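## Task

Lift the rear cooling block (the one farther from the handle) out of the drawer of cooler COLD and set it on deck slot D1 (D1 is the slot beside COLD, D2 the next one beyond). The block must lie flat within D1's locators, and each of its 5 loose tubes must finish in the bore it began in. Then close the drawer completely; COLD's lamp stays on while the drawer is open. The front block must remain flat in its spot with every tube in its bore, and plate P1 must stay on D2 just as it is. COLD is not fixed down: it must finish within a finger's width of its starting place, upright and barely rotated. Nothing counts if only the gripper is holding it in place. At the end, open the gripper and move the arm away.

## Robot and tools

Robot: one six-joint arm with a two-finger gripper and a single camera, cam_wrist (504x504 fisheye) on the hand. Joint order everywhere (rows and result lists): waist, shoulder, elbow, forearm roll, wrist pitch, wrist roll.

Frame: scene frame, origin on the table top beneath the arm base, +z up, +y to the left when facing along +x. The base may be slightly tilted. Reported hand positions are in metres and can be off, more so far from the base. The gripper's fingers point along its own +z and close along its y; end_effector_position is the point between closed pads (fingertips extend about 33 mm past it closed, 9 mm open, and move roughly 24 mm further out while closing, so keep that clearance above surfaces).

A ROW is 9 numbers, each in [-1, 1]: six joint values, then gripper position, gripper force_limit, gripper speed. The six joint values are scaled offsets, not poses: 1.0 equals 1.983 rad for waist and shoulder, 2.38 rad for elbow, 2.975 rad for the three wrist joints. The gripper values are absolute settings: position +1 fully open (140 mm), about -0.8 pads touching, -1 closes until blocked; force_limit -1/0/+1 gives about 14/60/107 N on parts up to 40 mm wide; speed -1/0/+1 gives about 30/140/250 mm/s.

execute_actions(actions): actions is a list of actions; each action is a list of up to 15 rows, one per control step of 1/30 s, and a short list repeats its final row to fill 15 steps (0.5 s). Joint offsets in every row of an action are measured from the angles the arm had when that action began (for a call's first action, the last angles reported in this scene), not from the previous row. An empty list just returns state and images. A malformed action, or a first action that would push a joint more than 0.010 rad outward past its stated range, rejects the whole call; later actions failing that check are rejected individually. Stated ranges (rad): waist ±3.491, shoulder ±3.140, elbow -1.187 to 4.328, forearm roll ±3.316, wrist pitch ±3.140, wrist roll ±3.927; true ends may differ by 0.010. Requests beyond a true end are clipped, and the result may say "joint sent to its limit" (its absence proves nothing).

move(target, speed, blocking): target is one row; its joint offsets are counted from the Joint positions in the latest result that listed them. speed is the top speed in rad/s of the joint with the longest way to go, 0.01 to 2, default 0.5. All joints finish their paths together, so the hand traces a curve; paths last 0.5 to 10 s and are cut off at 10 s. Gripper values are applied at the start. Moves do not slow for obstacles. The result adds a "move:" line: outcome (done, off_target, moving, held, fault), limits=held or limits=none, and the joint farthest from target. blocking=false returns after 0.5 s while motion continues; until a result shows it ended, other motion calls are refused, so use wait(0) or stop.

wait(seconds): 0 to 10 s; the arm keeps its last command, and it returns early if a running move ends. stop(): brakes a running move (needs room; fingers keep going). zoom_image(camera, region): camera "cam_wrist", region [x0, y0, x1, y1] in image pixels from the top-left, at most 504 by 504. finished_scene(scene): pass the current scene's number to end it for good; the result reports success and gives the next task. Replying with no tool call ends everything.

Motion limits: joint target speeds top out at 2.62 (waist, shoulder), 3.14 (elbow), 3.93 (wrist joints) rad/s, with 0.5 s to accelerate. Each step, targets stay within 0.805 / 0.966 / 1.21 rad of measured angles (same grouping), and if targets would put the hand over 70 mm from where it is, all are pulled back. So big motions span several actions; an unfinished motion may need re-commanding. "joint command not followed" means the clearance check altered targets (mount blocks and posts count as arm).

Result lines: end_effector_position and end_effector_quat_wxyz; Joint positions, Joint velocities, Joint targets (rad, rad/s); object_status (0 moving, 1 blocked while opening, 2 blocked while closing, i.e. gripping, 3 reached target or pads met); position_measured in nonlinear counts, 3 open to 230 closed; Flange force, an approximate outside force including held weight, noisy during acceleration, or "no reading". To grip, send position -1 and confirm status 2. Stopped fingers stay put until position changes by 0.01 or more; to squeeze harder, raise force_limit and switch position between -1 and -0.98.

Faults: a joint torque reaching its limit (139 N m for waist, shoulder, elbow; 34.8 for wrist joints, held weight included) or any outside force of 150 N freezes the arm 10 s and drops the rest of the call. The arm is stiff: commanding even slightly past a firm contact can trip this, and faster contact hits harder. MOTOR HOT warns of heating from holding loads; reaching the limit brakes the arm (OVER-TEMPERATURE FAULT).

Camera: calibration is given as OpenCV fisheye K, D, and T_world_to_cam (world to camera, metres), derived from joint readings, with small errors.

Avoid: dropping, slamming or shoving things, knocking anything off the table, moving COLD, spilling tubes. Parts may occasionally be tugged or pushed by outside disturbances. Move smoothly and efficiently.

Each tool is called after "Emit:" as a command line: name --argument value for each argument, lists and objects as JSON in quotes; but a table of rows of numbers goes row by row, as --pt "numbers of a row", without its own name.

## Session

Emit:
execute_actions --actions '[]'

Scene clock: 0.00 s.
end_effector_position=(+0.6260, +0.0037, +0.1100) position_measured=3 object_status=3 end_effector_quat_wxyz=(-0.175, +0.332, +0.797, +0.473)
Joint names: [waist, shoulder, elbow, forearm roll, wrist pitch, wrist roll]
Joint positions: [-0.64   0.703  0.407 -1.4   -1.876 -1.41 ]
Joint velocities: [-0.  0. -0.  0.  0.  0.]
Flange force (N, the push that the arm receives, along the gripper's own x y z axes): no reading
Joint targets: [-0.640 0.703 0.407 -1.400 -1.876 -1.410]
camera_calibration (this result's frames):
cam_wrist: T_world_to_cam=[[0.793107, 0.271508, 0.54522, -0.557157], [0.575676, -0.626531, -0.525411, -0.290368], [0.198944, 0.730577, -0.653207, 0.129559], [0, 0, 0, 1]] pos_world=[0.583268, -0.125305, 0.23584]

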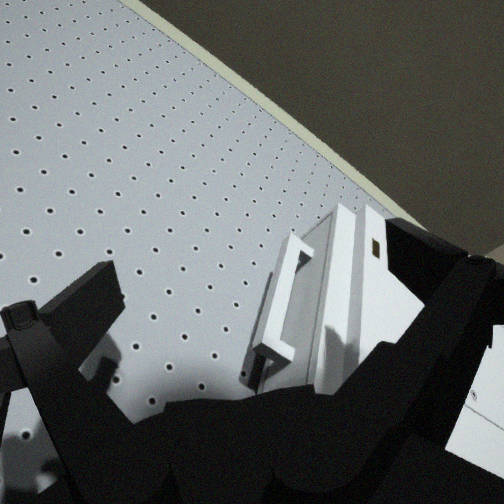

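Emit:
move --target '[0,-0.3757,0,0,0,0,1,0,0]' --speed 0.8

Emit:
move --target '[0.2027,0,0.2668,0.3728,-0.1476,0.392,1,0,0]' --speed 1.2

Scene clock: 2.00 s.
end_effector_position=(+0.6916, +0.2130, +0.4195) position_measured=3 object_status=3 end_effector_quat_wxyz=(-0.005, +0.037, +0.919, +0.393)
Joint names: [waist, shoulder, elbow, forearm roll, wrist pitch, wrist roll]
Joint positions: [-0.64  -0.042  0.407 -1.4   -1.876 -1.41 ]
Joint velocities: [ 0.    -0.002 -0.002  0.    -0.     0.   ]
Flange force (N, the push that the arm receives, along the gripper's own x y z axes): [4.0 1.9 -1.4]
Joint targets: [-0.640 -0.042 0.407 -1.400 -1.876 -1.410]
move: done; limits=none; farthest joint: the shoulder, 0.001 radians from its target (0.746 radians at the start)
camera_calibration (this result's frames):
cam_wrist: T_world_to_cam=[[0.217827, 0.668086, 0.711486, -0.591052], [0.934859, -0.352217, 0.0445172, -0.580355], [0.280339, 0.655442, -0.701288, 0.145696], [0, 0, 0, 1]] pos_world=[0.630453, 0.0949673, 0.548536]

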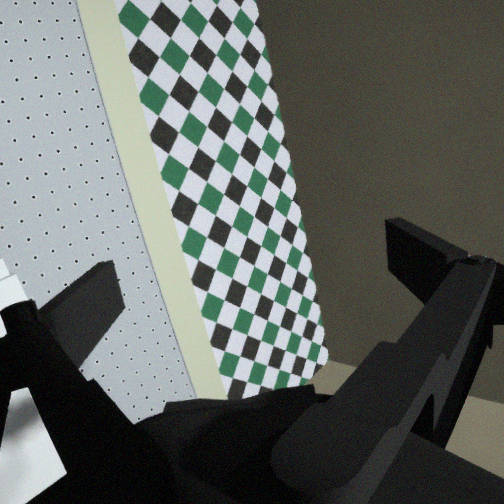

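Scene clock: 3.63 s.
end_effector_position=(+0.6183, +0.0817, +0.6076) position_measured=3 object_status=3 end_effector_quat_wxyz=(-0.163, -0.643, +0.748, +0.012)
Joint names: [waist, shoulder, elbow, forearm roll, wrist pitch, wrist roll]
Joint positions: [-0.238 -0.042  1.042 -0.291 -2.315 -0.244]
Joint velocities: [ 0.     0.     0.003  0.002 -0.001  0.001]
Flange force (N, the push that the arm receives, along the gripper's own x y z axes): no reading
Joint targets: [-0.238 -0.042 1.042 -0.291 -2.315 -0.243]
move: done; limits=none; farthest joint: the waist, 0.000 radians from its target (0.402 radians at the start)
camera_calibration (this result's frames):
cam_wrist: T_world_to_cam=[[-0.928806, 0.314455, 0.196057, 0.429804], [0.321451, 0.946917, 0.00409556, -0.268759], [-0.184362, 0.0668266, -0.980584, 0.889328], [0, 0, 0, 1]] pos_world=[0.649556, 0.0599078, 0.788896]

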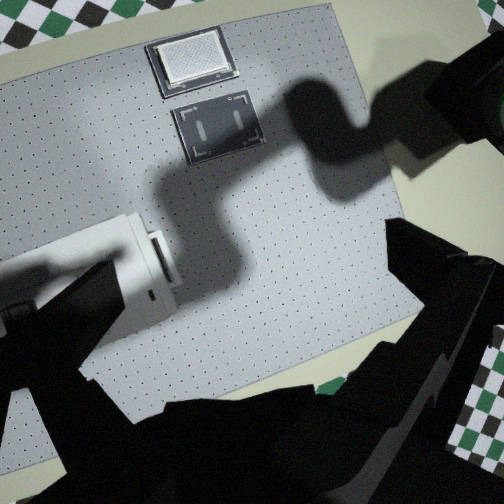

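Emit:
move --target '[0.1372,-0.001,-0.4508,-0.0124,0.4595,-0.4326,1,0,0]' --speed 1.2

Scene clock: 7.73 s.
end_effector_position=(+0.6683, +0.0712, +0.1301) position_measured=3 object_status=3 end_effector_quat_wxyz=(+0.000, -0.028, +1.000, -0.001)
Joint names: [waist, shoulder, elbow, forearm roll, wrist pitch, wrist roll]
Joint positions: [ 0.034 -0.044 -0.031 -0.328 -0.948 -1.53 ]
Joint velocities: [ 0.001 -0.    -0.002  0.     0.001 -0.001]
Flange force (N, the push that the arm receives, along the gripper's own x y z axes): [1.2 -2.4 -4.5]
Joint targets: [0.034 -0.044 -0.031 -0.328 -0.948 -1.530]
move: done; limits=none; farthest joint: the wrist roll, 0.001 radians from its target (1.288 radians at the start)
camera_calibration (this result's frames):
cam_wrist: T_world_to_cam=[[0.0923672, 0.995718, 0.00371974, -0.132797], [0.959193, -0.0899804, 0.268053, -0.6596], [0.26724, -0.0211913, -0.963397, 0.13321], [0, 0, 0, 1]] pos_world=[0.609351, 0.0757007, 0.305636]

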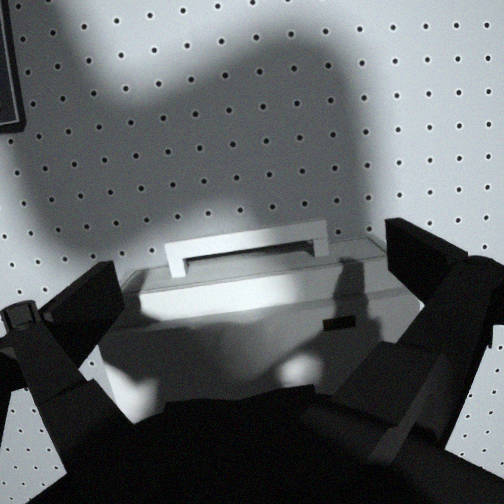

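Emit:
move --target '[0.0234,0.0772,0.0027,-0.0024,0.0521,0,1,0,0]' --speed 0.2

Scene clock: 10.07 s.
end_effector_position=(+0.6744, +0.0711, +0.0402) position_measured=3 object_status=3 end_effector_quat_wxyz=(+0.001, -0.025, +1.000, -0.000)
Joint names: [waist, shoulder, elbow, forearm roll, wrist pitch, wrist roll]
Joint positions: [ 0.081  0.109 -0.025 -0.335 -0.793 -1.53 ]
Joint velocities: [0.    0.001 0.001 0.    0.001 0.   ]
Flange force (N, the push that the arm receives, along the gripper's own x y z axes): [3.6 0.4 -5.9]
Joint targets: [0.081 0.109 -0.025 -0.335 -0.793 -1.530]
move: done; limits=none; farthest joint: the waist, 0.000 radians from its target (0.046 radians at the start)
camera_calibration (this result's frames):
cam_wrist: T_world_to_cam=[[0.0980211, 0.995173, 0.00468592, -0.136697], [0.958325, -0.0956592, 0.26919, -0.640472], [0.268339, -0.0218956, -0.963076, 0.0443268], [0, 0, 0, 1]] pos_world=[0.615285, 0.075741, 0.215739]

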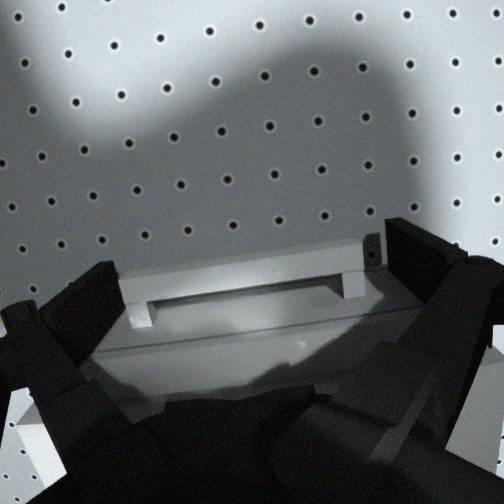

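Emit:
move --target '[-0.003,0.0007,0,0,0,0.002,1,0,0]' --speed 0.1

Emit:
move --target '[0,0,0,0,0,0,-1,-0.8,-0.8]'

Scene clock: 11.27 s.
end_effector_position=(+0.6747, +0.0670, +0.0406) position_measured=3 object_status=3 end_effector_quat_wxyz=(+0.001, -0.025, +1.000, -0.002)
Joint names: [waist, shoulder, elbow, forearm roll, wrist pitch, wrist roll]
Joint positions: [ 0.075  0.111 -0.025 -0.335 -0.793 -1.524]
Joint velocities: [-0.    -0.     0.001  0.001  0.     0.001]
Flange force (N, the push that the arm receives, along the gripper's own x y z axes): [2.1 0.1 -5.6]
Joint targets: [0.075 0.111 -0.025 -0.335 -0.793 -1.524]
move: done; limits=none; farthest joint: the waist, 0.000 radians from its target (0.005 radians at the start)
camera_calibration (this result's frames):
cam_wrist: T_world_to_cam=[[0.0969511, 0.995288, 0.00115297, -0.131782], [0.958236, -0.0936548, 0.270207, -0.641364], [0.269042, -0.0250921, -0.962801, 0.0442158], [0, 0, 0, 1]] pos_world=[0.615459, 0.0722037, 0.216024]

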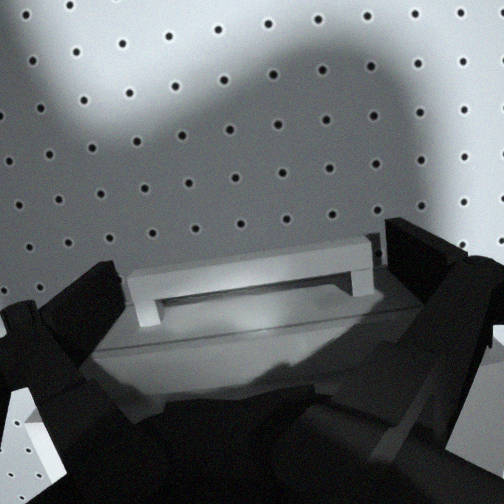

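Scene clock: 12.17 s.
end_effector_position=(+0.6747, +0.0670, +0.0406) position_measured=60 object_status=2 end_effector_quat_wxyz=(+0.001, -0.025, +1.000, -0.002)
Joint names: [waist, shoulder, elbow, forearm roll, wrist pitch, wrist roll]
Joint positions: [ 0.075  0.111 -0.025 -0.335 -0.793 -1.524]
Joint velocities: [-0.    -0.001  0.001  0.     0.    -0.   ]
Flange force (N, the push that the arm receives, along the gripper's own x y z axes): [3.2 5.4 -13.7]
Joint targets: [0.075 0.111 -0.025 -0.335 -0.793 -1.524]
move: done; limits=none; farthest joint: the waist, 0.000 radians from its target (0.000 radians at the start)
camera_calibration (this result's frames):
cam_wrist: T_world_to_cam=[[0.096961, 0.995288, 0.00116649, -0.131792], [0.958248, -0.0936692, 0.270161, -0.641364], [0.268997, -0.0250773, -0.962814, 0.0442553], [0, 0, 0, 1]] pos_world=[0.61546, 0.0722049, 0.216035]

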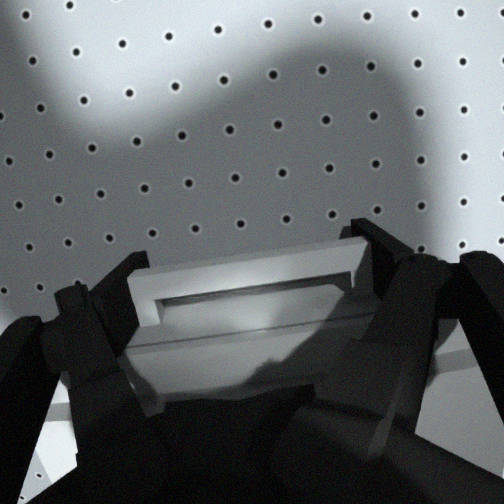

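Emit:
move --target '[0.0172,-0.0654,-0.1018,-0.0053,0.0393,0.003,-1,-0.8,-0.8]' --speed 0.12

Scene clock: 16.80 s.
end_effector_position=(+0.5950, +0.0630, +0.0404) position_measured=60 object_status=2 end_effector_quat_wxyz=(+0.001, -0.024, +1.000, -0.001)
Joint names: [waist, shoulder, elbow, forearm roll, wrist pitch, wrist roll]
Joint positions: [ 0.109 -0.019 -0.267 -0.351 -0.677 -1.516]
Joint velocities: [ 0.    -0.    -0.001  0.     0.001 -0.   ]
Flange force (N, the push that the arm receives, along the gripper's own x y z axes): [-3.5 -0.6 -20.7]
Joint targets: [0.109 -0.019 -0.267 -0.351 -0.676 -1.516]
move: done; limits=none; farthest joint: the waist, 0.000 radians from its target (0.035 radians at the start)
camera_calibration (this result's frames):
cam_wrist: T_world_to_cam=[[0.0991085, 0.995073, 0.00274444, -0.121387], [0.958132, -0.096173, 0.269692, -0.565049], [0.268628, -0.0240993, -0.962943, 0.0655932], [0, 0, 0, 1]] pos_world=[0.535802, 0.0680276, 0.215885]

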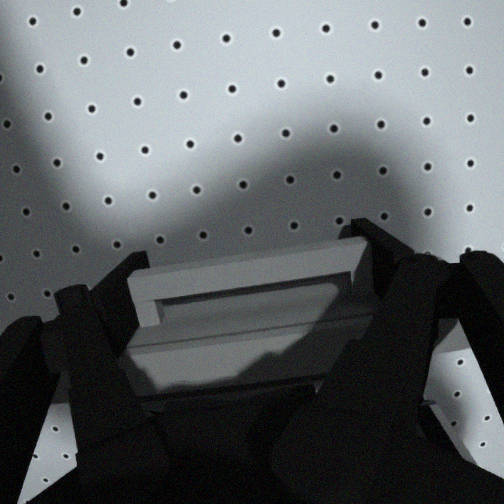

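Emit:
move --target '[0.0241,-0.0632,-0.0962,-0.0015,0.0384,-0.002,-1,-0.8,-0.8]' --speed 0.12

Emit:
move --target '[0.0207,-0.0363,-0.0544,0.004,0.0225,-0.01,-1,-0.8,-0.8]' --speed 0.1

Scene clock: 19.53 s.
end_effector_position=(+0.5157, +0.0581, +0.0407) position_measured=60 object_status=2 end_effector_quat_wxyz=(+0.002, -0.027, +1.000, -0.001)
Joint names: [waist, shoulder, elbow, forearm roll, wrist pitch, wrist roll]
Joint positions: [ 0.156 -0.144 -0.496 -0.355 -0.562 -1.521]
Joint velocities: [ 0.    -0.001 -0.002 -0.     0.     0.   ]
Flange force (N, the push that the arm receives, along the gripper's own x y z axes): [-0.6 22.5 -9.6]
Joint targets: [0.156 -0.144 -0.496 -0.355 -0.562 -1.521]
move: done; limits=none; farthest joint: the waist, 0.000 radians from its target (0.048 radians at the start)
camera_calibration (this result's frames):
cam_wrist: T_world_to_cam=[[0.093225, 0.99564, 0.00310794, -0.105667], [0.958341, -0.0905781, 0.270883, -0.490073], [0.269983, -0.0222746, -0.962607, 0.0862506], [0, 0, 0, 1]] pos_world=[0.456222, 0.0627373, 0.216106]

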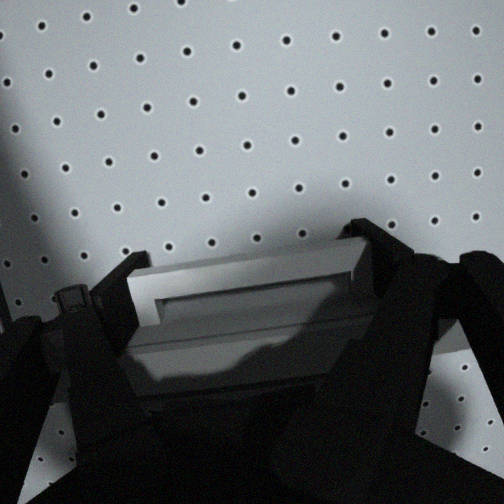

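Scene clock: 21.20 s.
end_effector_position=(+0.4705, +0.0560, +0.0407) position_measured=60 object_status=2 end_effector_quat_wxyz=(+0.002, -0.028, +1.000, -0.001)
Joint names: [waist, shoulder, elbow, forearm roll, wrist pitch, wrist roll]
Joint positions: [ 0.198 -0.216 -0.625 -0.343 -0.495 -1.551]
Joint velocities: [ 0.     0.001  0.     0.001  0.001 -0.   ]
Flange force (N, the push that the arm receives, along the gripper's own x y z axes): no reading
Joint targets: [0.198 -0.216 -0.625 -0.343 -0.495 -1.551]
move: done; limits=none; farthest joint: the waist, 0.000 radians from its target (0.041 radians at the start)
camera_calibration (this result's frames):
cam_wrist: T_world_to_cam=[[0.0914088, 0.995808, 0.0033675, -0.098536], [0.958533, -0.0889029, 0.270759, -0.447114], [0.269924, -0.0215219, -0.962641, 0.098341], [0, 0, 0, 1]] pos_world=[0.411036, 0.0604897, 0.216059]

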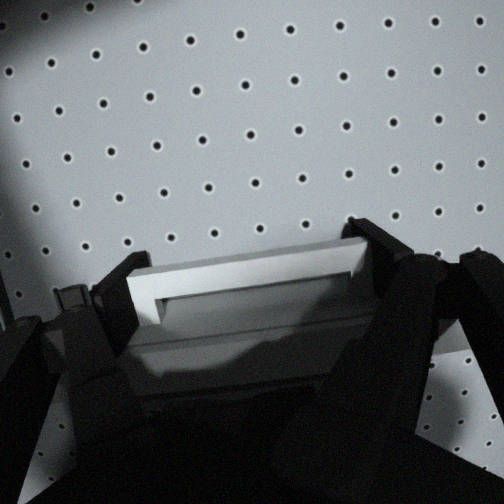

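Emit:
move --target '[0.0243,-0.0333,-0.0495,0.0083,0.0212,-0.0168,-1,-0.8,-0.8]' --speed 0.07

Emit:
move --target '[0,0,0,0,0,0,1,0,0]'

Emit:
move --target '[-0.04,-0.22,0.01,0,-0.14,0,1,0,0]'

Scene clock: 23.83 s.
end_effector_position=(+0.4304, +0.0545, +0.0404) position_measured=61 object_status=2 end_effector_quat_wxyz=(+0.001, -0.029, +1.000, +0.000)
Joint names: [waist, shoulder, elbow, forearm roll, wrist pitch, wrist roll]
Joint positions: [ 0.246 -0.282 -0.743 -0.319 -0.432 -1.601]
Joint velocities: [ 0.001 -0.001 -0.002  0.001  0.001 -0.   ]
Flange force (N, the push that the arm receives, along the gripper's own x y z axes): no reading
Joint targets: [0.246 -0.282 -0.743 -0.319 -0.432 -1.601]
move: done; limits=none; farthest joint: the waist, 0.000 radians from its target (0.049 radians at the start)
camera_calibration (this result's frames):
cam_wrist: T_world_to_cam=[[0.0902101, 0.99591, 0.00512533, -0.0929635], [0.958707, -0.0882317, 0.270362, -0.408846], [0.269708, -0.0194757, -0.962745, 0.108843], [0, 0, 0, 1]] pos_world=[0.370994, 0.0586299, 0.215801]

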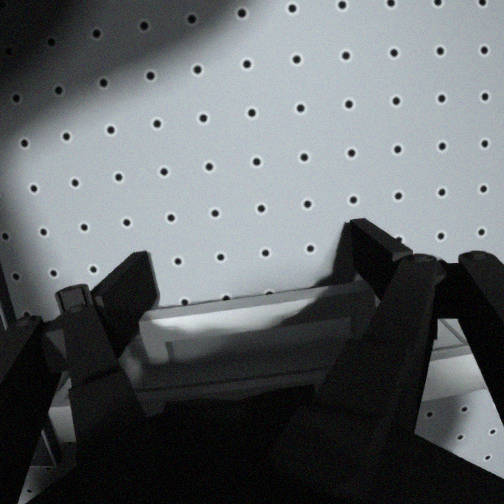

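Scene clock: 24.33 s.
end_effector_position=(+0.4304, +0.0545, +0.0404) position_measured=3 object_status=3 end_effector_quat_wxyz=(+0.001, -0.029, +1.000, +0.000)
Joint names: [waist, shoulder, elbow, forearm roll, wrist pitch, wrist roll]
Joint positions: [ 0.246 -0.282 -0.743 -0.319 -0.432 -1.601]
Joint velocities: [ 0.     0.     0.     0.001 -0.     0.   ]
Flange force (N, the push that the arm receives, along the gripper's own x y z axes): no reading
Joint targets: [0.246 -0.282 -0.743 -0.319 -0.432 -1.601]
move: done; limits=none; farthest joint: the waist, 0.000 radians from its target (0.000 radians at the start)
camera_calibration (this result's frames):
cam_wrist: T_world_to_cam=[[0.0902129, 0.995909, 0.00512054, -0.0929602], [0.958709, -0.0882333, 0.270354, -0.408837], [0.2697, -0.0194804, -0.962747, 0.108851], [0, 0, 0, 1]] pos_world=[0.370985, 0.0586273, 0.215803]

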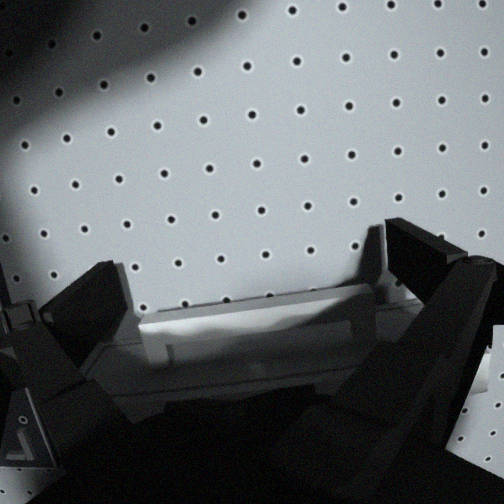

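Scene clock: 25.73 s.
end_effector_position=(+0.4281, +0.0807, +0.1859) position_measured=3 object_status=3 end_effector_quat_wxyz=(+0.022, -0.042, +0.998, +0.035)
Joint names: [waist, shoulder, elbow, forearm roll, wrist pitch, wrist roll]
Joint positions: [ 0.166 -0.718 -0.719 -0.319 -0.849 -1.601]
Joint velocities: [-0.    -0.001  0.001  0.    -0.001  0.   ]
Flange force (N, the push that the arm receives, along the gripper's own x y z axes): no reading
Joint targets: [0.166 -0.719 -0.719 -0.319 -0.849 -1.601]
move: done; limits=none; farthest joint: the waist, 0.000 radians from its target (0.079 radians at the start)
camera_calibration (this result's frames):
cam_wrist: T_world_to_cam=[[0.0615557, 0.995061, 0.0778789, -0.120833], [0.94994, -0.0823525, 0.301384, -0.446125], [0.306309, 0.0554283, -0.950317, 0.226053], [0, 0, 0, 1]] pos_world=[0.361987, 0.0709665, 0.358687]

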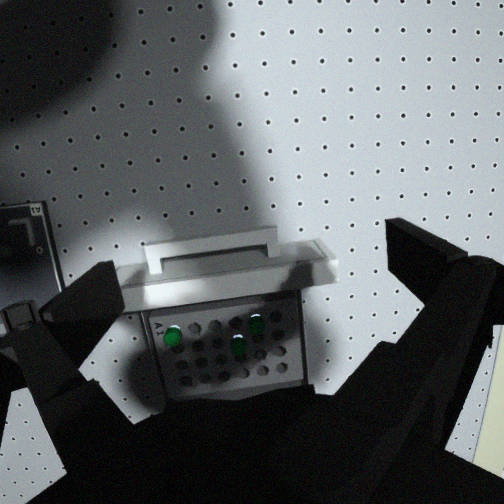

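Emit:
move --target '[-0.0963,0.281,0.288,-0.008,-0.076,0.5583,1,0,0]' --speed 1.2

Scene clock: 28.57 s.
end_effector_position=(+0.6532, +0.0654, +0.2002) position_measured=3 object_status=3 end_effector_quat_wxyz=(-0.000, +0.726, -0.688, +0.001)
Joint names: [waist, shoulder, elbow, forearm roll, wrist pitch, wrist roll]
Joint positions: [-0.025 -0.161 -0.034 -0.342 -1.075  0.06 ]
Joint velocities: [-0.     0.    -0.001 -0.    -0.     0.001]
Flange force (N, the push that the arm receives, along the gripper's own x y z axes): [0.6 4.6 -4.7]
Joint targets: [-0.025 -0.161 -0.034 -0.342 -1.075 0.060]
move: done; limits=none; farthest joint: the waist, 0.000 radians from its target (0.191 radians at the start)
camera_calibration (this result's frames):
cam_wrist: T_world_to_cam=[[-0.995598, 0.093679, 0.00289836, 0.643919], [0.09106, 0.959518, 0.266521, -0.165756], [0.0221864, 0.265612, -0.963825, 0.346095], [0, 0, 0, 1]] pos_world=[0.6485, 0.0067975, 0.375887]

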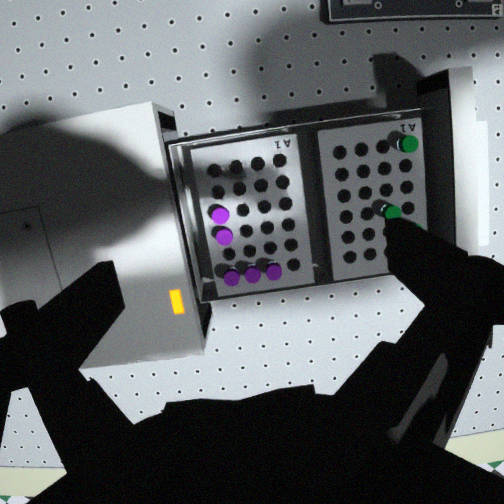

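Emit:
zoom_image --camera "cam_wrist" --region '[130,90,370,320]'

Region (130, 90, 370, 320) of cam_wrist's 504x504 image, scaled by 2.100, with more detail than that image has; it fills the top 483 rows of this view, and the rest is white.

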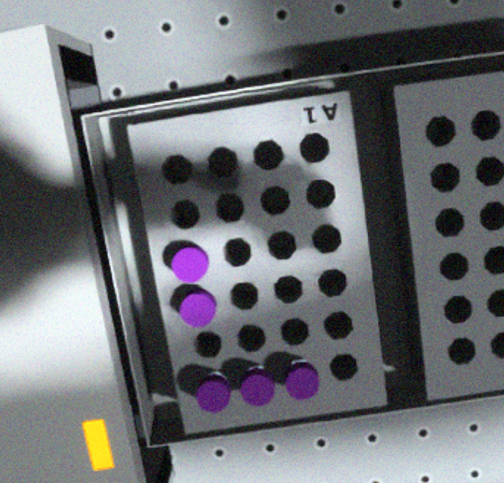

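Emit:
move --target '[0.0345,0.0725,-0.0242,-0.0009,0.0711,0.002,0.28,0,0]' --speed 0.2

Scene clock: 31.87 s.
end_effector_position=(+0.6514, +0.0636, +0.0951) position_measured=94 object_status=3 end_effector_quat_wxyz=(-0.000, +0.726, -0.687, +0.000)
Joint names: [waist, shoulder, elbow, forearm roll, wrist pitch, wrist roll]
Joint positions: [ 0.044 -0.017 -0.091 -0.345 -0.863  0.066]
Joint velocities: [0.001 0.001 0.001 0.    0.001 0.001]
Flange force (N, the push that the arm receives, along the gripper's own x y z axes): [1.3 0.2 -4.7]
Joint targets: [0.044 -0.017 -0.091 -0.345 -0.863 0.066]
move: done; limits=none; farthest joint: the waist, 0.000 radians from its target (0.068 radians at the start)
camera_calibration (this result's frames):
cam_wrist: T_world_to_cam=[[-0.995657, 0.0930016, 0.00411202, 0.642636], [0.0906936, 0.959091, 0.268179, -0.135652], [0.0209973, 0.267387, -0.96336, 0.245932], [0, 0, 0, 1]] pos_world=[0.646984, 0.00457727, 0.270657]

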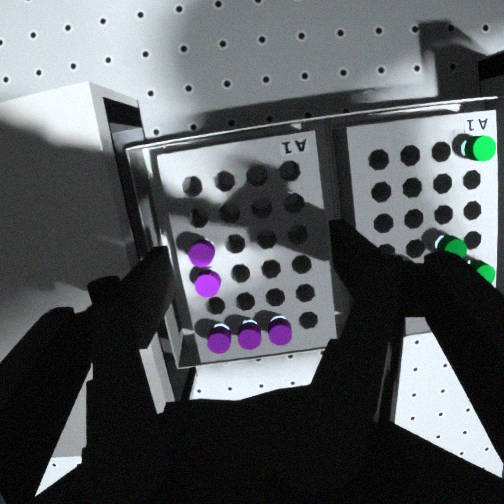

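Emit:
move --target '[0.004,0.0148,-0.0012,0,0.011,0,0.28,0,0]' --speed 0.04

Scene clock: 34.03 s.
end_effector_position=(+0.6513, +0.0614, +0.0777) position_measured=94 object_status=3 end_effector_quat_wxyz=(+0.001, +0.725, -0.688, +0.001)
Joint names: [waist, shoulder, elbow, forearm roll, wrist pitch, wrist roll]
Joint positions: [ 0.052  0.012 -0.094 -0.345 -0.831  0.066]
Joint velocities: [ 0.     0.001 -0.     0.     0.001  0.   ]
Flange force (N, the push that the arm receives, along the gripper's own x y z axes): [0.4 1.4 -4.4]
Joint targets: [0.052 0.012 -0.094 -0.345 -0.831 0.066]
move: done; limits=none; farthest joint: the shoulder, 0.001 radians from its target (0.030 radians at the start)
camera_calibration (this result's frames):
cam_wrist: T_world_to_cam=[[-0.995457, 0.0951256, 0.00412036, 0.642549], [0.0928021, 0.959643, 0.265466, -0.130142], [0.0212986, 0.264642, -0.964111, 0.229808], [0, 0, 0, 1]] pos_world=[0.646813, 0.0029504, 0.253462]

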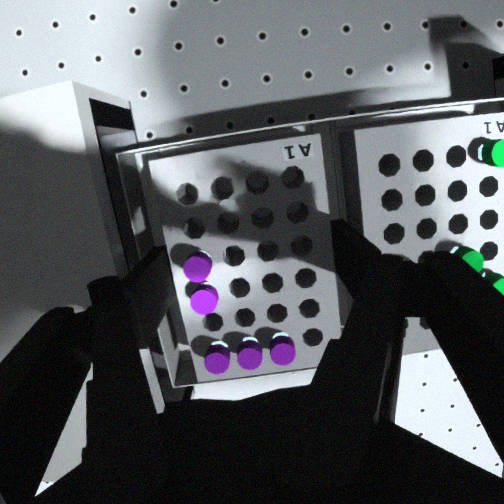

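No contact yet; lowering 4 mm more.

Emit:
move --target '[0.0012,0.0032,-0.0003,0,0.0025,0,0.28,0,0]' --speed 0.012

Scene clock: 35.43 s.
end_effector_position=(+0.6512, +0.0613, +0.0739) position_measured=94 object_status=3 end_effector_quat_wxyz=(+0.001, +0.725, -0.688, +0.001)
Joint names: [waist, shoulder, elbow, forearm roll, wrist pitch, wrist roll]
Joint positions: [ 0.054  0.018 -0.095 -0.345 -0.823  0.066]
Joint velocities: [ 0.     0.001  0.001  0.001  0.001 -0.   ]
Flange force (N, the push that the arm receives, along the gripper's own x y z axes): [2.2 -0.1 -4.9]
Joint targets: [0.054 0.018 -0.095 -0.345 -0.823 0.066]
move: done; limits=none; farthest joint: the waist, 0.000 radians from its target (0.003 radians at the start)
camera_calibration (this result's frames):
cam_wrist: T_world_to_cam=[[-0.995462, 0.0950706, 0.0040988, 0.642482], [0.0927497, 0.959728, 0.265179, -0.128972], [0.021277, 0.264356, -0.96419, 0.226138], [0, 0, 0, 1]] pos_world=[0.646717, 0.00291549, 0.249608]

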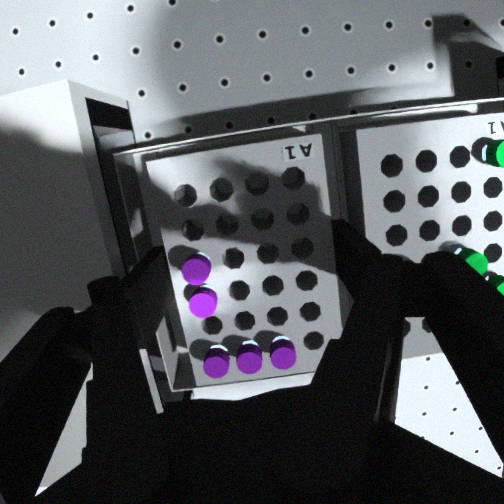

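Emit:
move --target '[0.0008,0.002,-0.0002,0,0.0015,0,0.25,0,-0.9]' --speed 0.01

Scene clock: 36.37 s.
end_effector_position=(+0.6511, +0.0613, +0.0714) position_measured=98 object_status=3 end_effector_quat_wxyz=(+0.001, +0.726, -0.688, +0.001)
Joint names: [waist, shoulder, elbow, forearm roll, wrist pitch, wrist roll]
Joint positions: [ 0.056  0.022 -0.095 -0.345 -0.819  0.066]
Joint velocities: [ 0.001  0.     0.001  0.     0.001 -0.   ]
Flange force (N, the push that the arm receives, along the gripper's own x y z axes): [3.9 0.7 -5.7]
Joint targets: [0.056 0.022 -0.095 -0.345 -0.819 0.066]
move: done; limits=none; farthest joint: the waist, 0.000 radians from its target (0.001 radians at the start)
camera_calibration (this result's frames):
cam_wrist: T_world_to_cam=[[-0.995471, 0.0949634, 0.00433175, 0.642317], [0.0927114, 0.959775, 0.26502, -0.128276], [0.0210097, 0.264222, -0.964233, 0.223976], [0, 0, 0, 1]] pos_world=[0.646595, 0.00293993, 0.247179]

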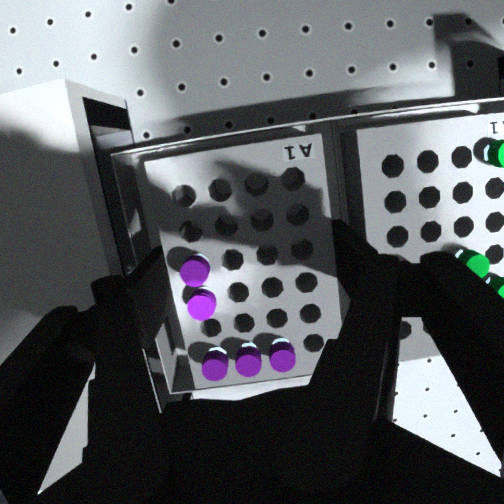

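Emit:
move --target '[0,0,0,0,0,0,-1,0.3,-0.9]'

Emit:
move --target '[-0.0092,-0.0242,0.002,0,-0.0188,0,-1,0.3,-0.9]' --speed 0.04

Scene clock: 37.43 s.
end_effector_position=(+0.6510, +0.0613, +0.0714) position_measured=105 object_status=2 end_effector_quat_wxyz=(+0.001, +0.726, -0.688, +0.001)
Joint names: [waist, shoulder, elbow, forearm roll, wrist pitch, wrist roll]
Joint positions: [ 0.056  0.022 -0.095 -0.345 -0.819  0.066]
Joint velocities: [ 0.     0.001 -0.001  0.001 -0.     0.   ]
Flange force (N, the push that the arm receives, along the gripper's own x y z axes): [-1.9 3.0 -25.7]
Joint targets: [0.056 0.022 -0.095 -0.345 -0.819 0.066]
move: done; limits=none; farthest joint: the waist, 0.000 radians from its target (0.000 radians at the start)
camera_calibration (this result's frames):
cam_wrist: T_world_to_cam=[[-0.995471, 0.0949699, 0.00436652, 0.642291], [0.092727, 0.959777, 0.265009, -0.128267], [0.020977, 0.264214, -0.964236, 0.223967], [0, 0, 0, 1]] pos_world=[0.646577, 0.0029345, 0.247145]

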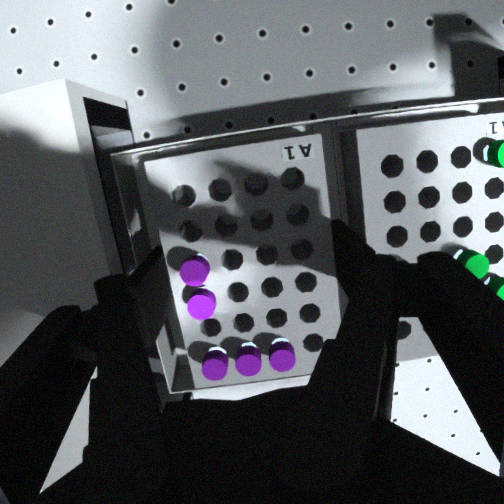

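Scene clock: 39.13 s.
end_effector_position=(+0.6510, +0.0617, +0.1008) position_measured=105 object_status=2 end_effector_quat_wxyz=(+0.000, +0.725, -0.688, +0.000)
Joint names: [waist, shoulder, elbow, forearm roll, wrist pitch, wrist roll]
Joint positions: [ 0.037 -0.026 -0.091 -0.345 -0.875  0.066]
Joint velocities: [-0.    -0.001  0.001 -0.    -0.001 -0.   ]
Flange force (N, the push that the arm receives, along the gripper's own x y z axes): [-0.4 4.3 5.1]
Joint targets: [0.037 -0.026 -0.091 -0.345 -0.875 0.066]
move: done; limits=none; farthest joint: the waist, 0.000 radians from its target (0.018 radians at the start)
camera_calibration (this result's frames):
cam_wrist: T_world_to_cam=[[-0.995418, 0.0955051, 0.00466137, 0.641977], [0.0932851, 0.959265, 0.266662, -0.136918], [0.0209961, 0.265875, -0.963779, 0.25204], [0, 0, 0, 1]] pos_world=[0.646516, 0.00301772, 0.276429]

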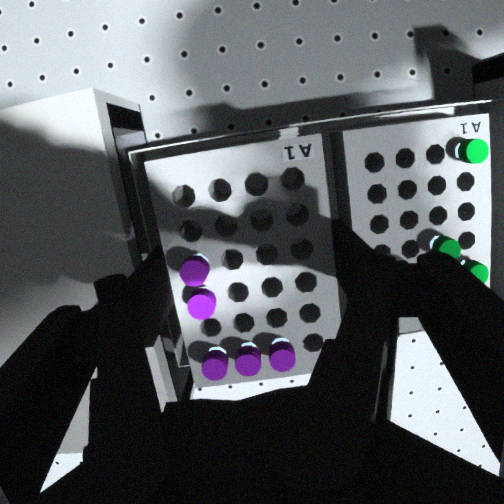

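Emit:
move --target '[-0.0313,-0.0681,0.024,0.001,-0.0672,0,-1,0.3,-0.9]' --speed 0.15

Emit:
move --target '[-0.2978,0.0503,-0.111,-0.122,0.0028,-0.2763,-1,0.3,-0.9]' --speed 0.3

Scene clock: 42.03 s.
end_effector_position=(+0.6533, +0.0653, +0.2001) position_measured=105 object_status=2 end_effector_quat_wxyz=(-0.000, +0.728, -0.686, +0.001)
Joint names: [waist, shoulder, elbow, forearm roll, wrist pitch, wrist roll]
Joint positions: [-0.025 -0.161 -0.033 -0.342 -1.075  0.066]
Joint velocities: [ 0.    -0.001 -0.     0.001 -0.001 -0.   ]
Flange force (N, the push that the arm receives, along the gripper's own x y z axes): [1.8 1.4 5.3]
Joint targets: [-0.025 -0.161 -0.033 -0.342 -1.075 0.066]
move: done; limits=none; farthest joint: the waist, 0.000 radians from its target (0.062 radians at the start)
camera_calibration (this result's frames):
cam_wrist: T_world_to_cam=[[-0.996146, 0.0876712, 0.00276272, 0.644862], [0.0852395, 0.960126, 0.266256, -0.161816], [0.0206904, 0.265465, -0.963898, 0.347047], [0, 0, 0, 1]] pos_world=[0.648989, 0.00669927, 0.375821]

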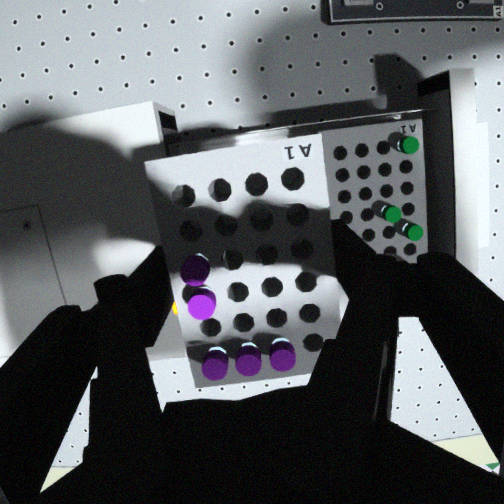

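Scene clock: 45.20 s.
end_effector_position=(+0.4822, -0.1495, +0.1697) position_measured=105 object_status=2 end_effector_quat_wxyz=(+0.000, -0.009, +1.000, -0.000)
Joint names: [waist, shoulder, elbow, forearm roll, wrist pitch, wrist roll]
Joint positions: [-0.615 -0.061 -0.298 -0.705 -1.066 -0.756]
Joint velocities: [-0.001  0.     0.002 -0.002 -0.    -0.001]
Flange force (N, the push that the arm receives, along the gripper's own x y z axes): [3.5 3.7 4.3]
Joint targets: [-0.615 -0.061 -0.298 -0.705 -1.066 -0.756]
move: done; limits=none; farthest joint: the waist, 0.000 radians from its target (0.591 radians at the start)
camera_calibration (this result's frames):
cam_wrist: T_world_to_cam=[[0.130404, 0.99145, 0.0046992, 0.0848586], [0.954975, -0.126878, 0.268189, -0.515091], [0.266492, -0.0304855, -0.963355, 0.21545], [0, 0, 0, 1]] pos_world=[0.423417, -0.142919, 0.345298]

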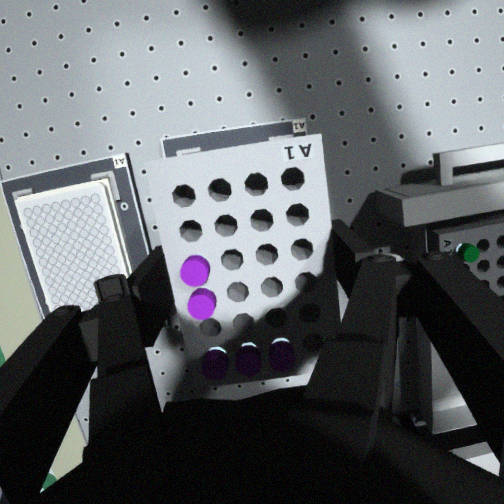

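Emit:
move --target '[0.0517,0.0712,-0.0057,-0.0175,0.0604,0.0108,-1,0.3,-0.9]' --speed 0.1

Emit:
zoom_image --camera "cam_wrist" --region '[110,60,390,260]'

Scene clock: 49.17 s.
end_effector_position=(+0.4843, -0.1535, +0.0853) position_measured=105 object_status=2 end_effector_quat_wxyz=(-0.000, -0.006, +1.000, +0.000)
Joint names: [waist, shoulder, elbow, forearm roll, wrist pitch, wrist roll]
Joint positions: [-0.513  0.08  -0.311 -0.757 -0.887 -0.724]
Joint velocities: [ 0.001 -0.     0.001  0.001  0.001  0.   ]
Flange force (N, the push that the arm receives, along the gripper's own x y z axes): [2.3 2.4 3.1]
Joint targets: [-0.513 0.080 -0.311 -0.757 -0.887 -0.724]
move: done; limits=none; farthest joint: the waist, 0.000 radians from its target (0.103 radians at the start)
camera_calibration (this result's frames):
cam_wrist: T_world_to_cam=[[0.13483, 0.990857, 0.00481392, 0.0867533], [0.95458, -0.131193, 0.267516, -0.495392], [0.265701, -0.0314738, -0.963541, 0.133636], [0, 0, 0, 1]] pos_world=[0.425687, -0.146746, 0.260871]

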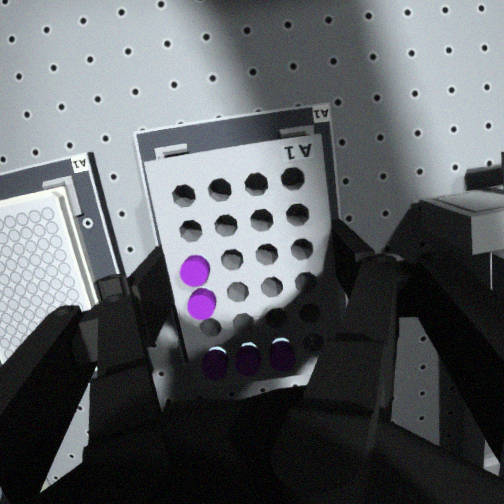

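Region (110, 60, 390, 260) of cam_wrist's 504x504 image, scaled by 1.800, with more detail than that image has; it fills the top 360 rows of this view, and the rest is white.

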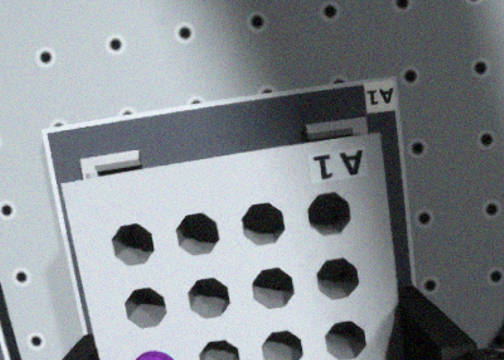

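Emit:
move --target '[0.0042,0.0074,-0.0018,-0.0018,0.0066,-0.001,-1,0.3,-0.9]' --speed 0.02

Emit:
zoom_image --camera "cam_wrist" --region '[110,60,390,260]'

Scene clock: 51.90 s.
end_effector_position=(+0.4817, -0.1548, +0.0767) position_measured=105 object_status=2 end_effector_quat_wxyz=(-0.001, -0.001, +1.000, -0.001)
Joint names: [waist, shoulder, elbow, forearm roll, wrist pitch, wrist roll]
Joint positions: [-0.504  0.095 -0.315 -0.762 -0.867 -0.727]
Joint velocities: [ 0.001  0.001 -0.001 -0.     0.001 -0.   ]
Flange force (N, the push that the arm receives, along the gripper's own x y z axes): [2.0 -0.3 3.7]
Joint targets: [-0.504 0.095 -0.315 -0.762 -0.867 -0.727]
move: done; limits=none; farthest joint: the waist, 0.000 radians from its target (0.008 radians at the start)
camera_calibration (this result's frames):
cam_wrist: T_world_to_cam=[[0.144769, 0.989463, 0.00199393, 0.0836712], [0.953734, -0.140078, 0.266025, -0.491573], [0.263502, -0.0366107, -0.963964, 0.1263], [0, 0, 0, 1]] pos_world=[0.423436, -0.147024, 0.252352]

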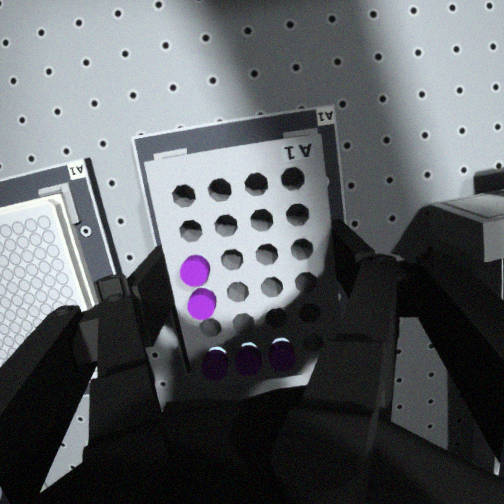

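Region (110, 60, 390, 260) of cam_wrist's 504x504 image, scaled by 1.800, with more detail than that image has; it fills the top 360 rows of this view, and the rest is white.

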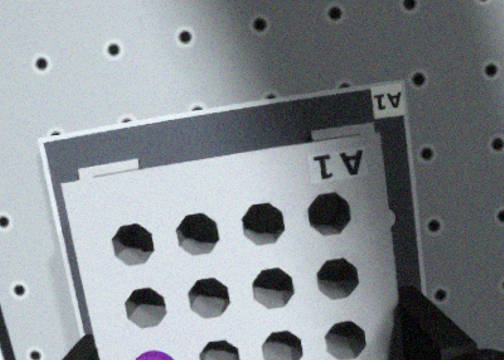

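Emit:
move --target '[0.0025,0.0028,0.0015,-0.001,0.0009,0,-1,0.3,-0.9]' --speed 0.01

Scene clock: 53.40 s.
end_effector_position=(+0.4833, -0.1536, +0.0739) position_measured=105 object_status=2 end_effector_quat_wxyz=(-0.001, -0.002, +1.000, +0.000)
Joint names: [waist, shoulder, elbow, forearm roll, wrist pitch, wrist roll]
Joint positions: [-0.5    0.1   -0.312 -0.765 -0.864 -0.727]
Joint velocities: [ 0.001  0.001 -0.001 -0.002  0.    -0.   ]
Flange force (N, the push that the arm receives, along the gripper's own x y z axes): [7.3 -23.8 -35.8]
Joint targets: [-0.499 0.100 -0.312 -0.765 -0.864 -0.727]
move: done; limits=none; farthest joint: the waist, 0.001 radians from its target (0.005 radians at the start)
camera_calibration (this result's frames):
cam_wrist: T_world_to_cam=[[0.143779, 0.9896, 0.00443544, 0.0825109], [0.95383, -0.139773, 0.265842, -0.492198], [0.263697, -0.0339918, -0.964006, 0.12357], [0, 0, 0, 1]] pos_world=[0.425024, -0.146249, 0.249603]

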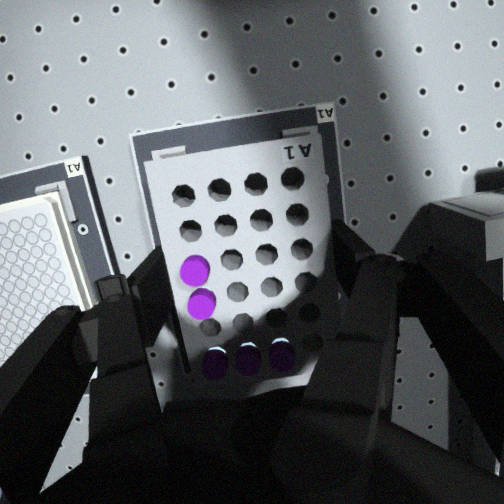

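Emit:
move --target '[-0.0013,0.0006,0,0.0005,-0.0002,0,-1,0.3,-0.9]' --speed 0.01

Scene clock: 54.57 s.
end_effector_position=(+0.4824, -0.1550, +0.0742) position_measured=105 object_status=2 end_effector_quat_wxyz=(-0.002, -0.001, +1.000, -0.001)
Joint names: [waist, shoulder, elbow, forearm roll, wrist pitch, wrist roll]
Joint positions: [-0.502  0.101 -0.312 -0.764 -0.865 -0.727]
Joint velocities: [-0.001  0.     0.001  0.001 -0.    -0.   ]
Flange force (N, the push that the arm receives, along the gripper's own x y z axes): [-7.2 2.2 4.4]
Joint targets: [-0.502 0.101 -0.312 -0.764 -0.865 -0.727]
move: done; limits=none; farthest joint: the wrist pitch, 0.001 radians from its target (0.000 radians at the start)
camera_calibration (this result's frames):
cam_wrist: T_world_to_cam=[[0.145471, 0.989358, 0.00303476, 0.0833331], [0.953922, -0.141073, 0.264823, -0.491798], [0.262433, -0.035629, -0.964292, 0.124461], [0, 0, 0, 1]] pos_world=[0.424352, -0.147391, 0.250003]

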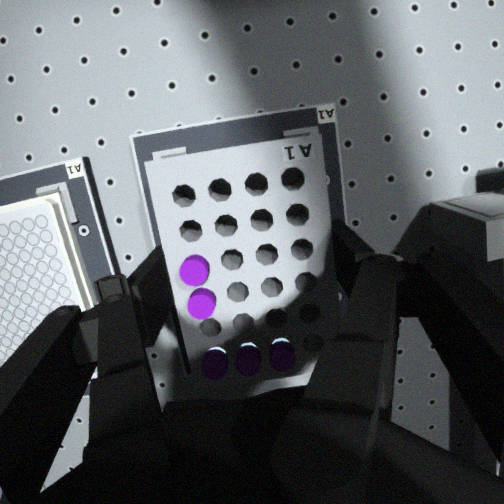

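Emit:
move --target '[0.001,0.0015,0.0004,-0.0003,0.0006,0.0002,-1,0.3,-0.9]' --speed 0.01

Scene clock: 55.63 s.
end_effector_position=(+0.4825, -0.1548, +0.0728) position_measured=105 object_status=2 end_effector_quat_wxyz=(-0.002, -0.001, +1.000, -0.000)
Joint names: [waist, shoulder, elbow, forearm roll, wrist pitch, wrist roll]
Joint positions: [-0.5    0.104 -0.311 -0.765 -0.863 -0.727]
Joint velocities: [ 0.     0.001  0.    -0.001  0.     0.   ]
Flange force (N, the push that the arm receives, along the gripper's own x y z axes): [-8.8 -3.9 2.9]
Joint targets: [-0.500 0.104 -0.311 -0.765 -0.863 -0.727]
move: done; limits=none; farthest joint: the waist, 0.000 radians from its target (0.002 radians at the start)
camera_calibration (this result's frames):
cam_wrist: T_world_to_cam=[[0.145006, 0.989424, 0.00361857, 0.083275], [0.954168, -0.140805, 0.264078, -0.491504], [0.261795, -0.0348402, -0.964494, 0.123463], [0, 0, 0, 1]] pos_world=[0.42458, -0.147299, 0.248574]

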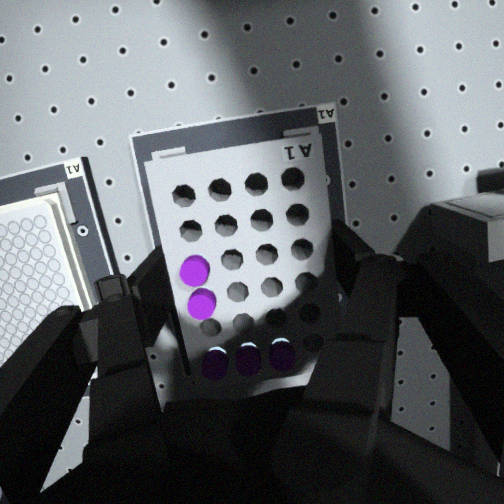

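Emit:
move --target '[0.0009,0.0015,0.0005,-0.0003,0.0004,0.0002,-1,0.3,-0.9]' --speed 0.01

Scene clock: 56.57 s.
end_effector_position=(+0.4826, -0.1545, +0.0714) position_measured=105 object_status=2 end_effector_quat_wxyz=(-0.002, -0.001, +1.000, +0.000)
Joint names: [waist, shoulder, elbow, forearm roll, wrist pitch, wrist roll]
Joint positions: [-0.498  0.107 -0.31  -0.765 -0.862 -0.726]
Joint velocities: [-0.     0.002  0.001 -0.001  0.     0.   ]
Flange force (N, the push that the arm receives, along the gripper's own x y z axes): [-0.9 -6.9 -1.1]
Joint targets: [-0.498 0.107 -0.310 -0.765 -0.862 -0.726]
move: done; limits=none; farthest joint: the waist, 0.000 radians from its target (0.002 radians at the start)
camera_calibration (this result's frames):
cam_wrist: T_world_to_cam=[[0.144576, 0.989484, 0.00443584, 0.0831457], [0.954435, -0.140635, 0.263203, -0.491274], [0.261059, -0.0338192, -0.96473, 0.122636], [0, 0, 0, 1]] pos_world=[0.424853, -0.147214, 0.247247]

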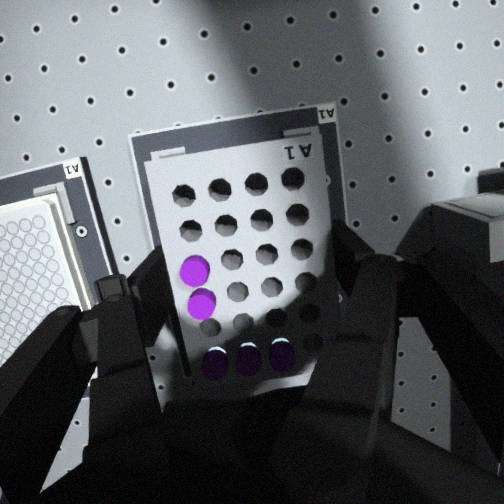

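The block is inside the locators; lowering one more millimetre.

Emit:
move --target '[0.0004,0.0011,0,-0.0001,0.0005,0.0001,-1,0.3,-0.9]' --speed 0.01

Scene clock: 57.50 s.
end_effector_position=(+0.4823, -0.1547, +0.0704) position_measured=105 object_status=2 end_effector_quat_wxyz=(-0.003, -0.001, +1.000, +0.000)
Joint names: [waist, shoulder, elbow, forearm roll, wrist pitch, wrist roll]
Joint positions: [-0.498  0.109 -0.31  -0.766 -0.861 -0.726]
Joint velocities: [ 0.     0.001 -0.001 -0.001  0.     0.   ]
Flange force (N, the push that the arm receives, along the gripper's own x y z axes): [-13.5 -2.7 -0.9]
Joint targets: [-0.498 0.109 -0.310 -0.766 -0.861 -0.726]
move: done; limits=none; farthest joint: the forearm roll, 0.001 radians from its target (0.000 radians at the start)
camera_calibration (this result's frames):
cam_wrist: T_world_to_cam=[[0.145004, 0.989422, 0.00434644, 0.0831657], [0.95457, -0.14105, 0.26249, -0.49079], [0.260327, -0.0339132, -0.964925, 0.122117], [0, 0, 0, 1]] pos_world=[0.424644, -0.14737, 0.2463]

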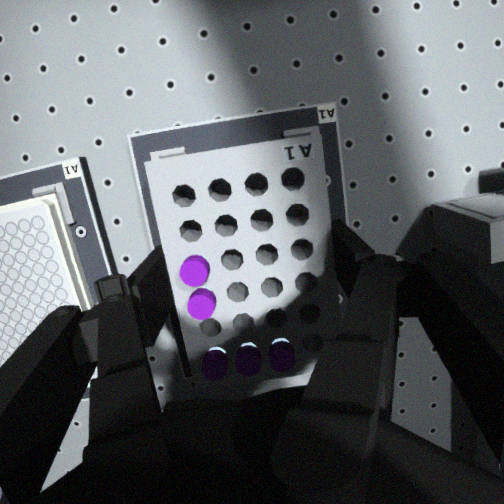

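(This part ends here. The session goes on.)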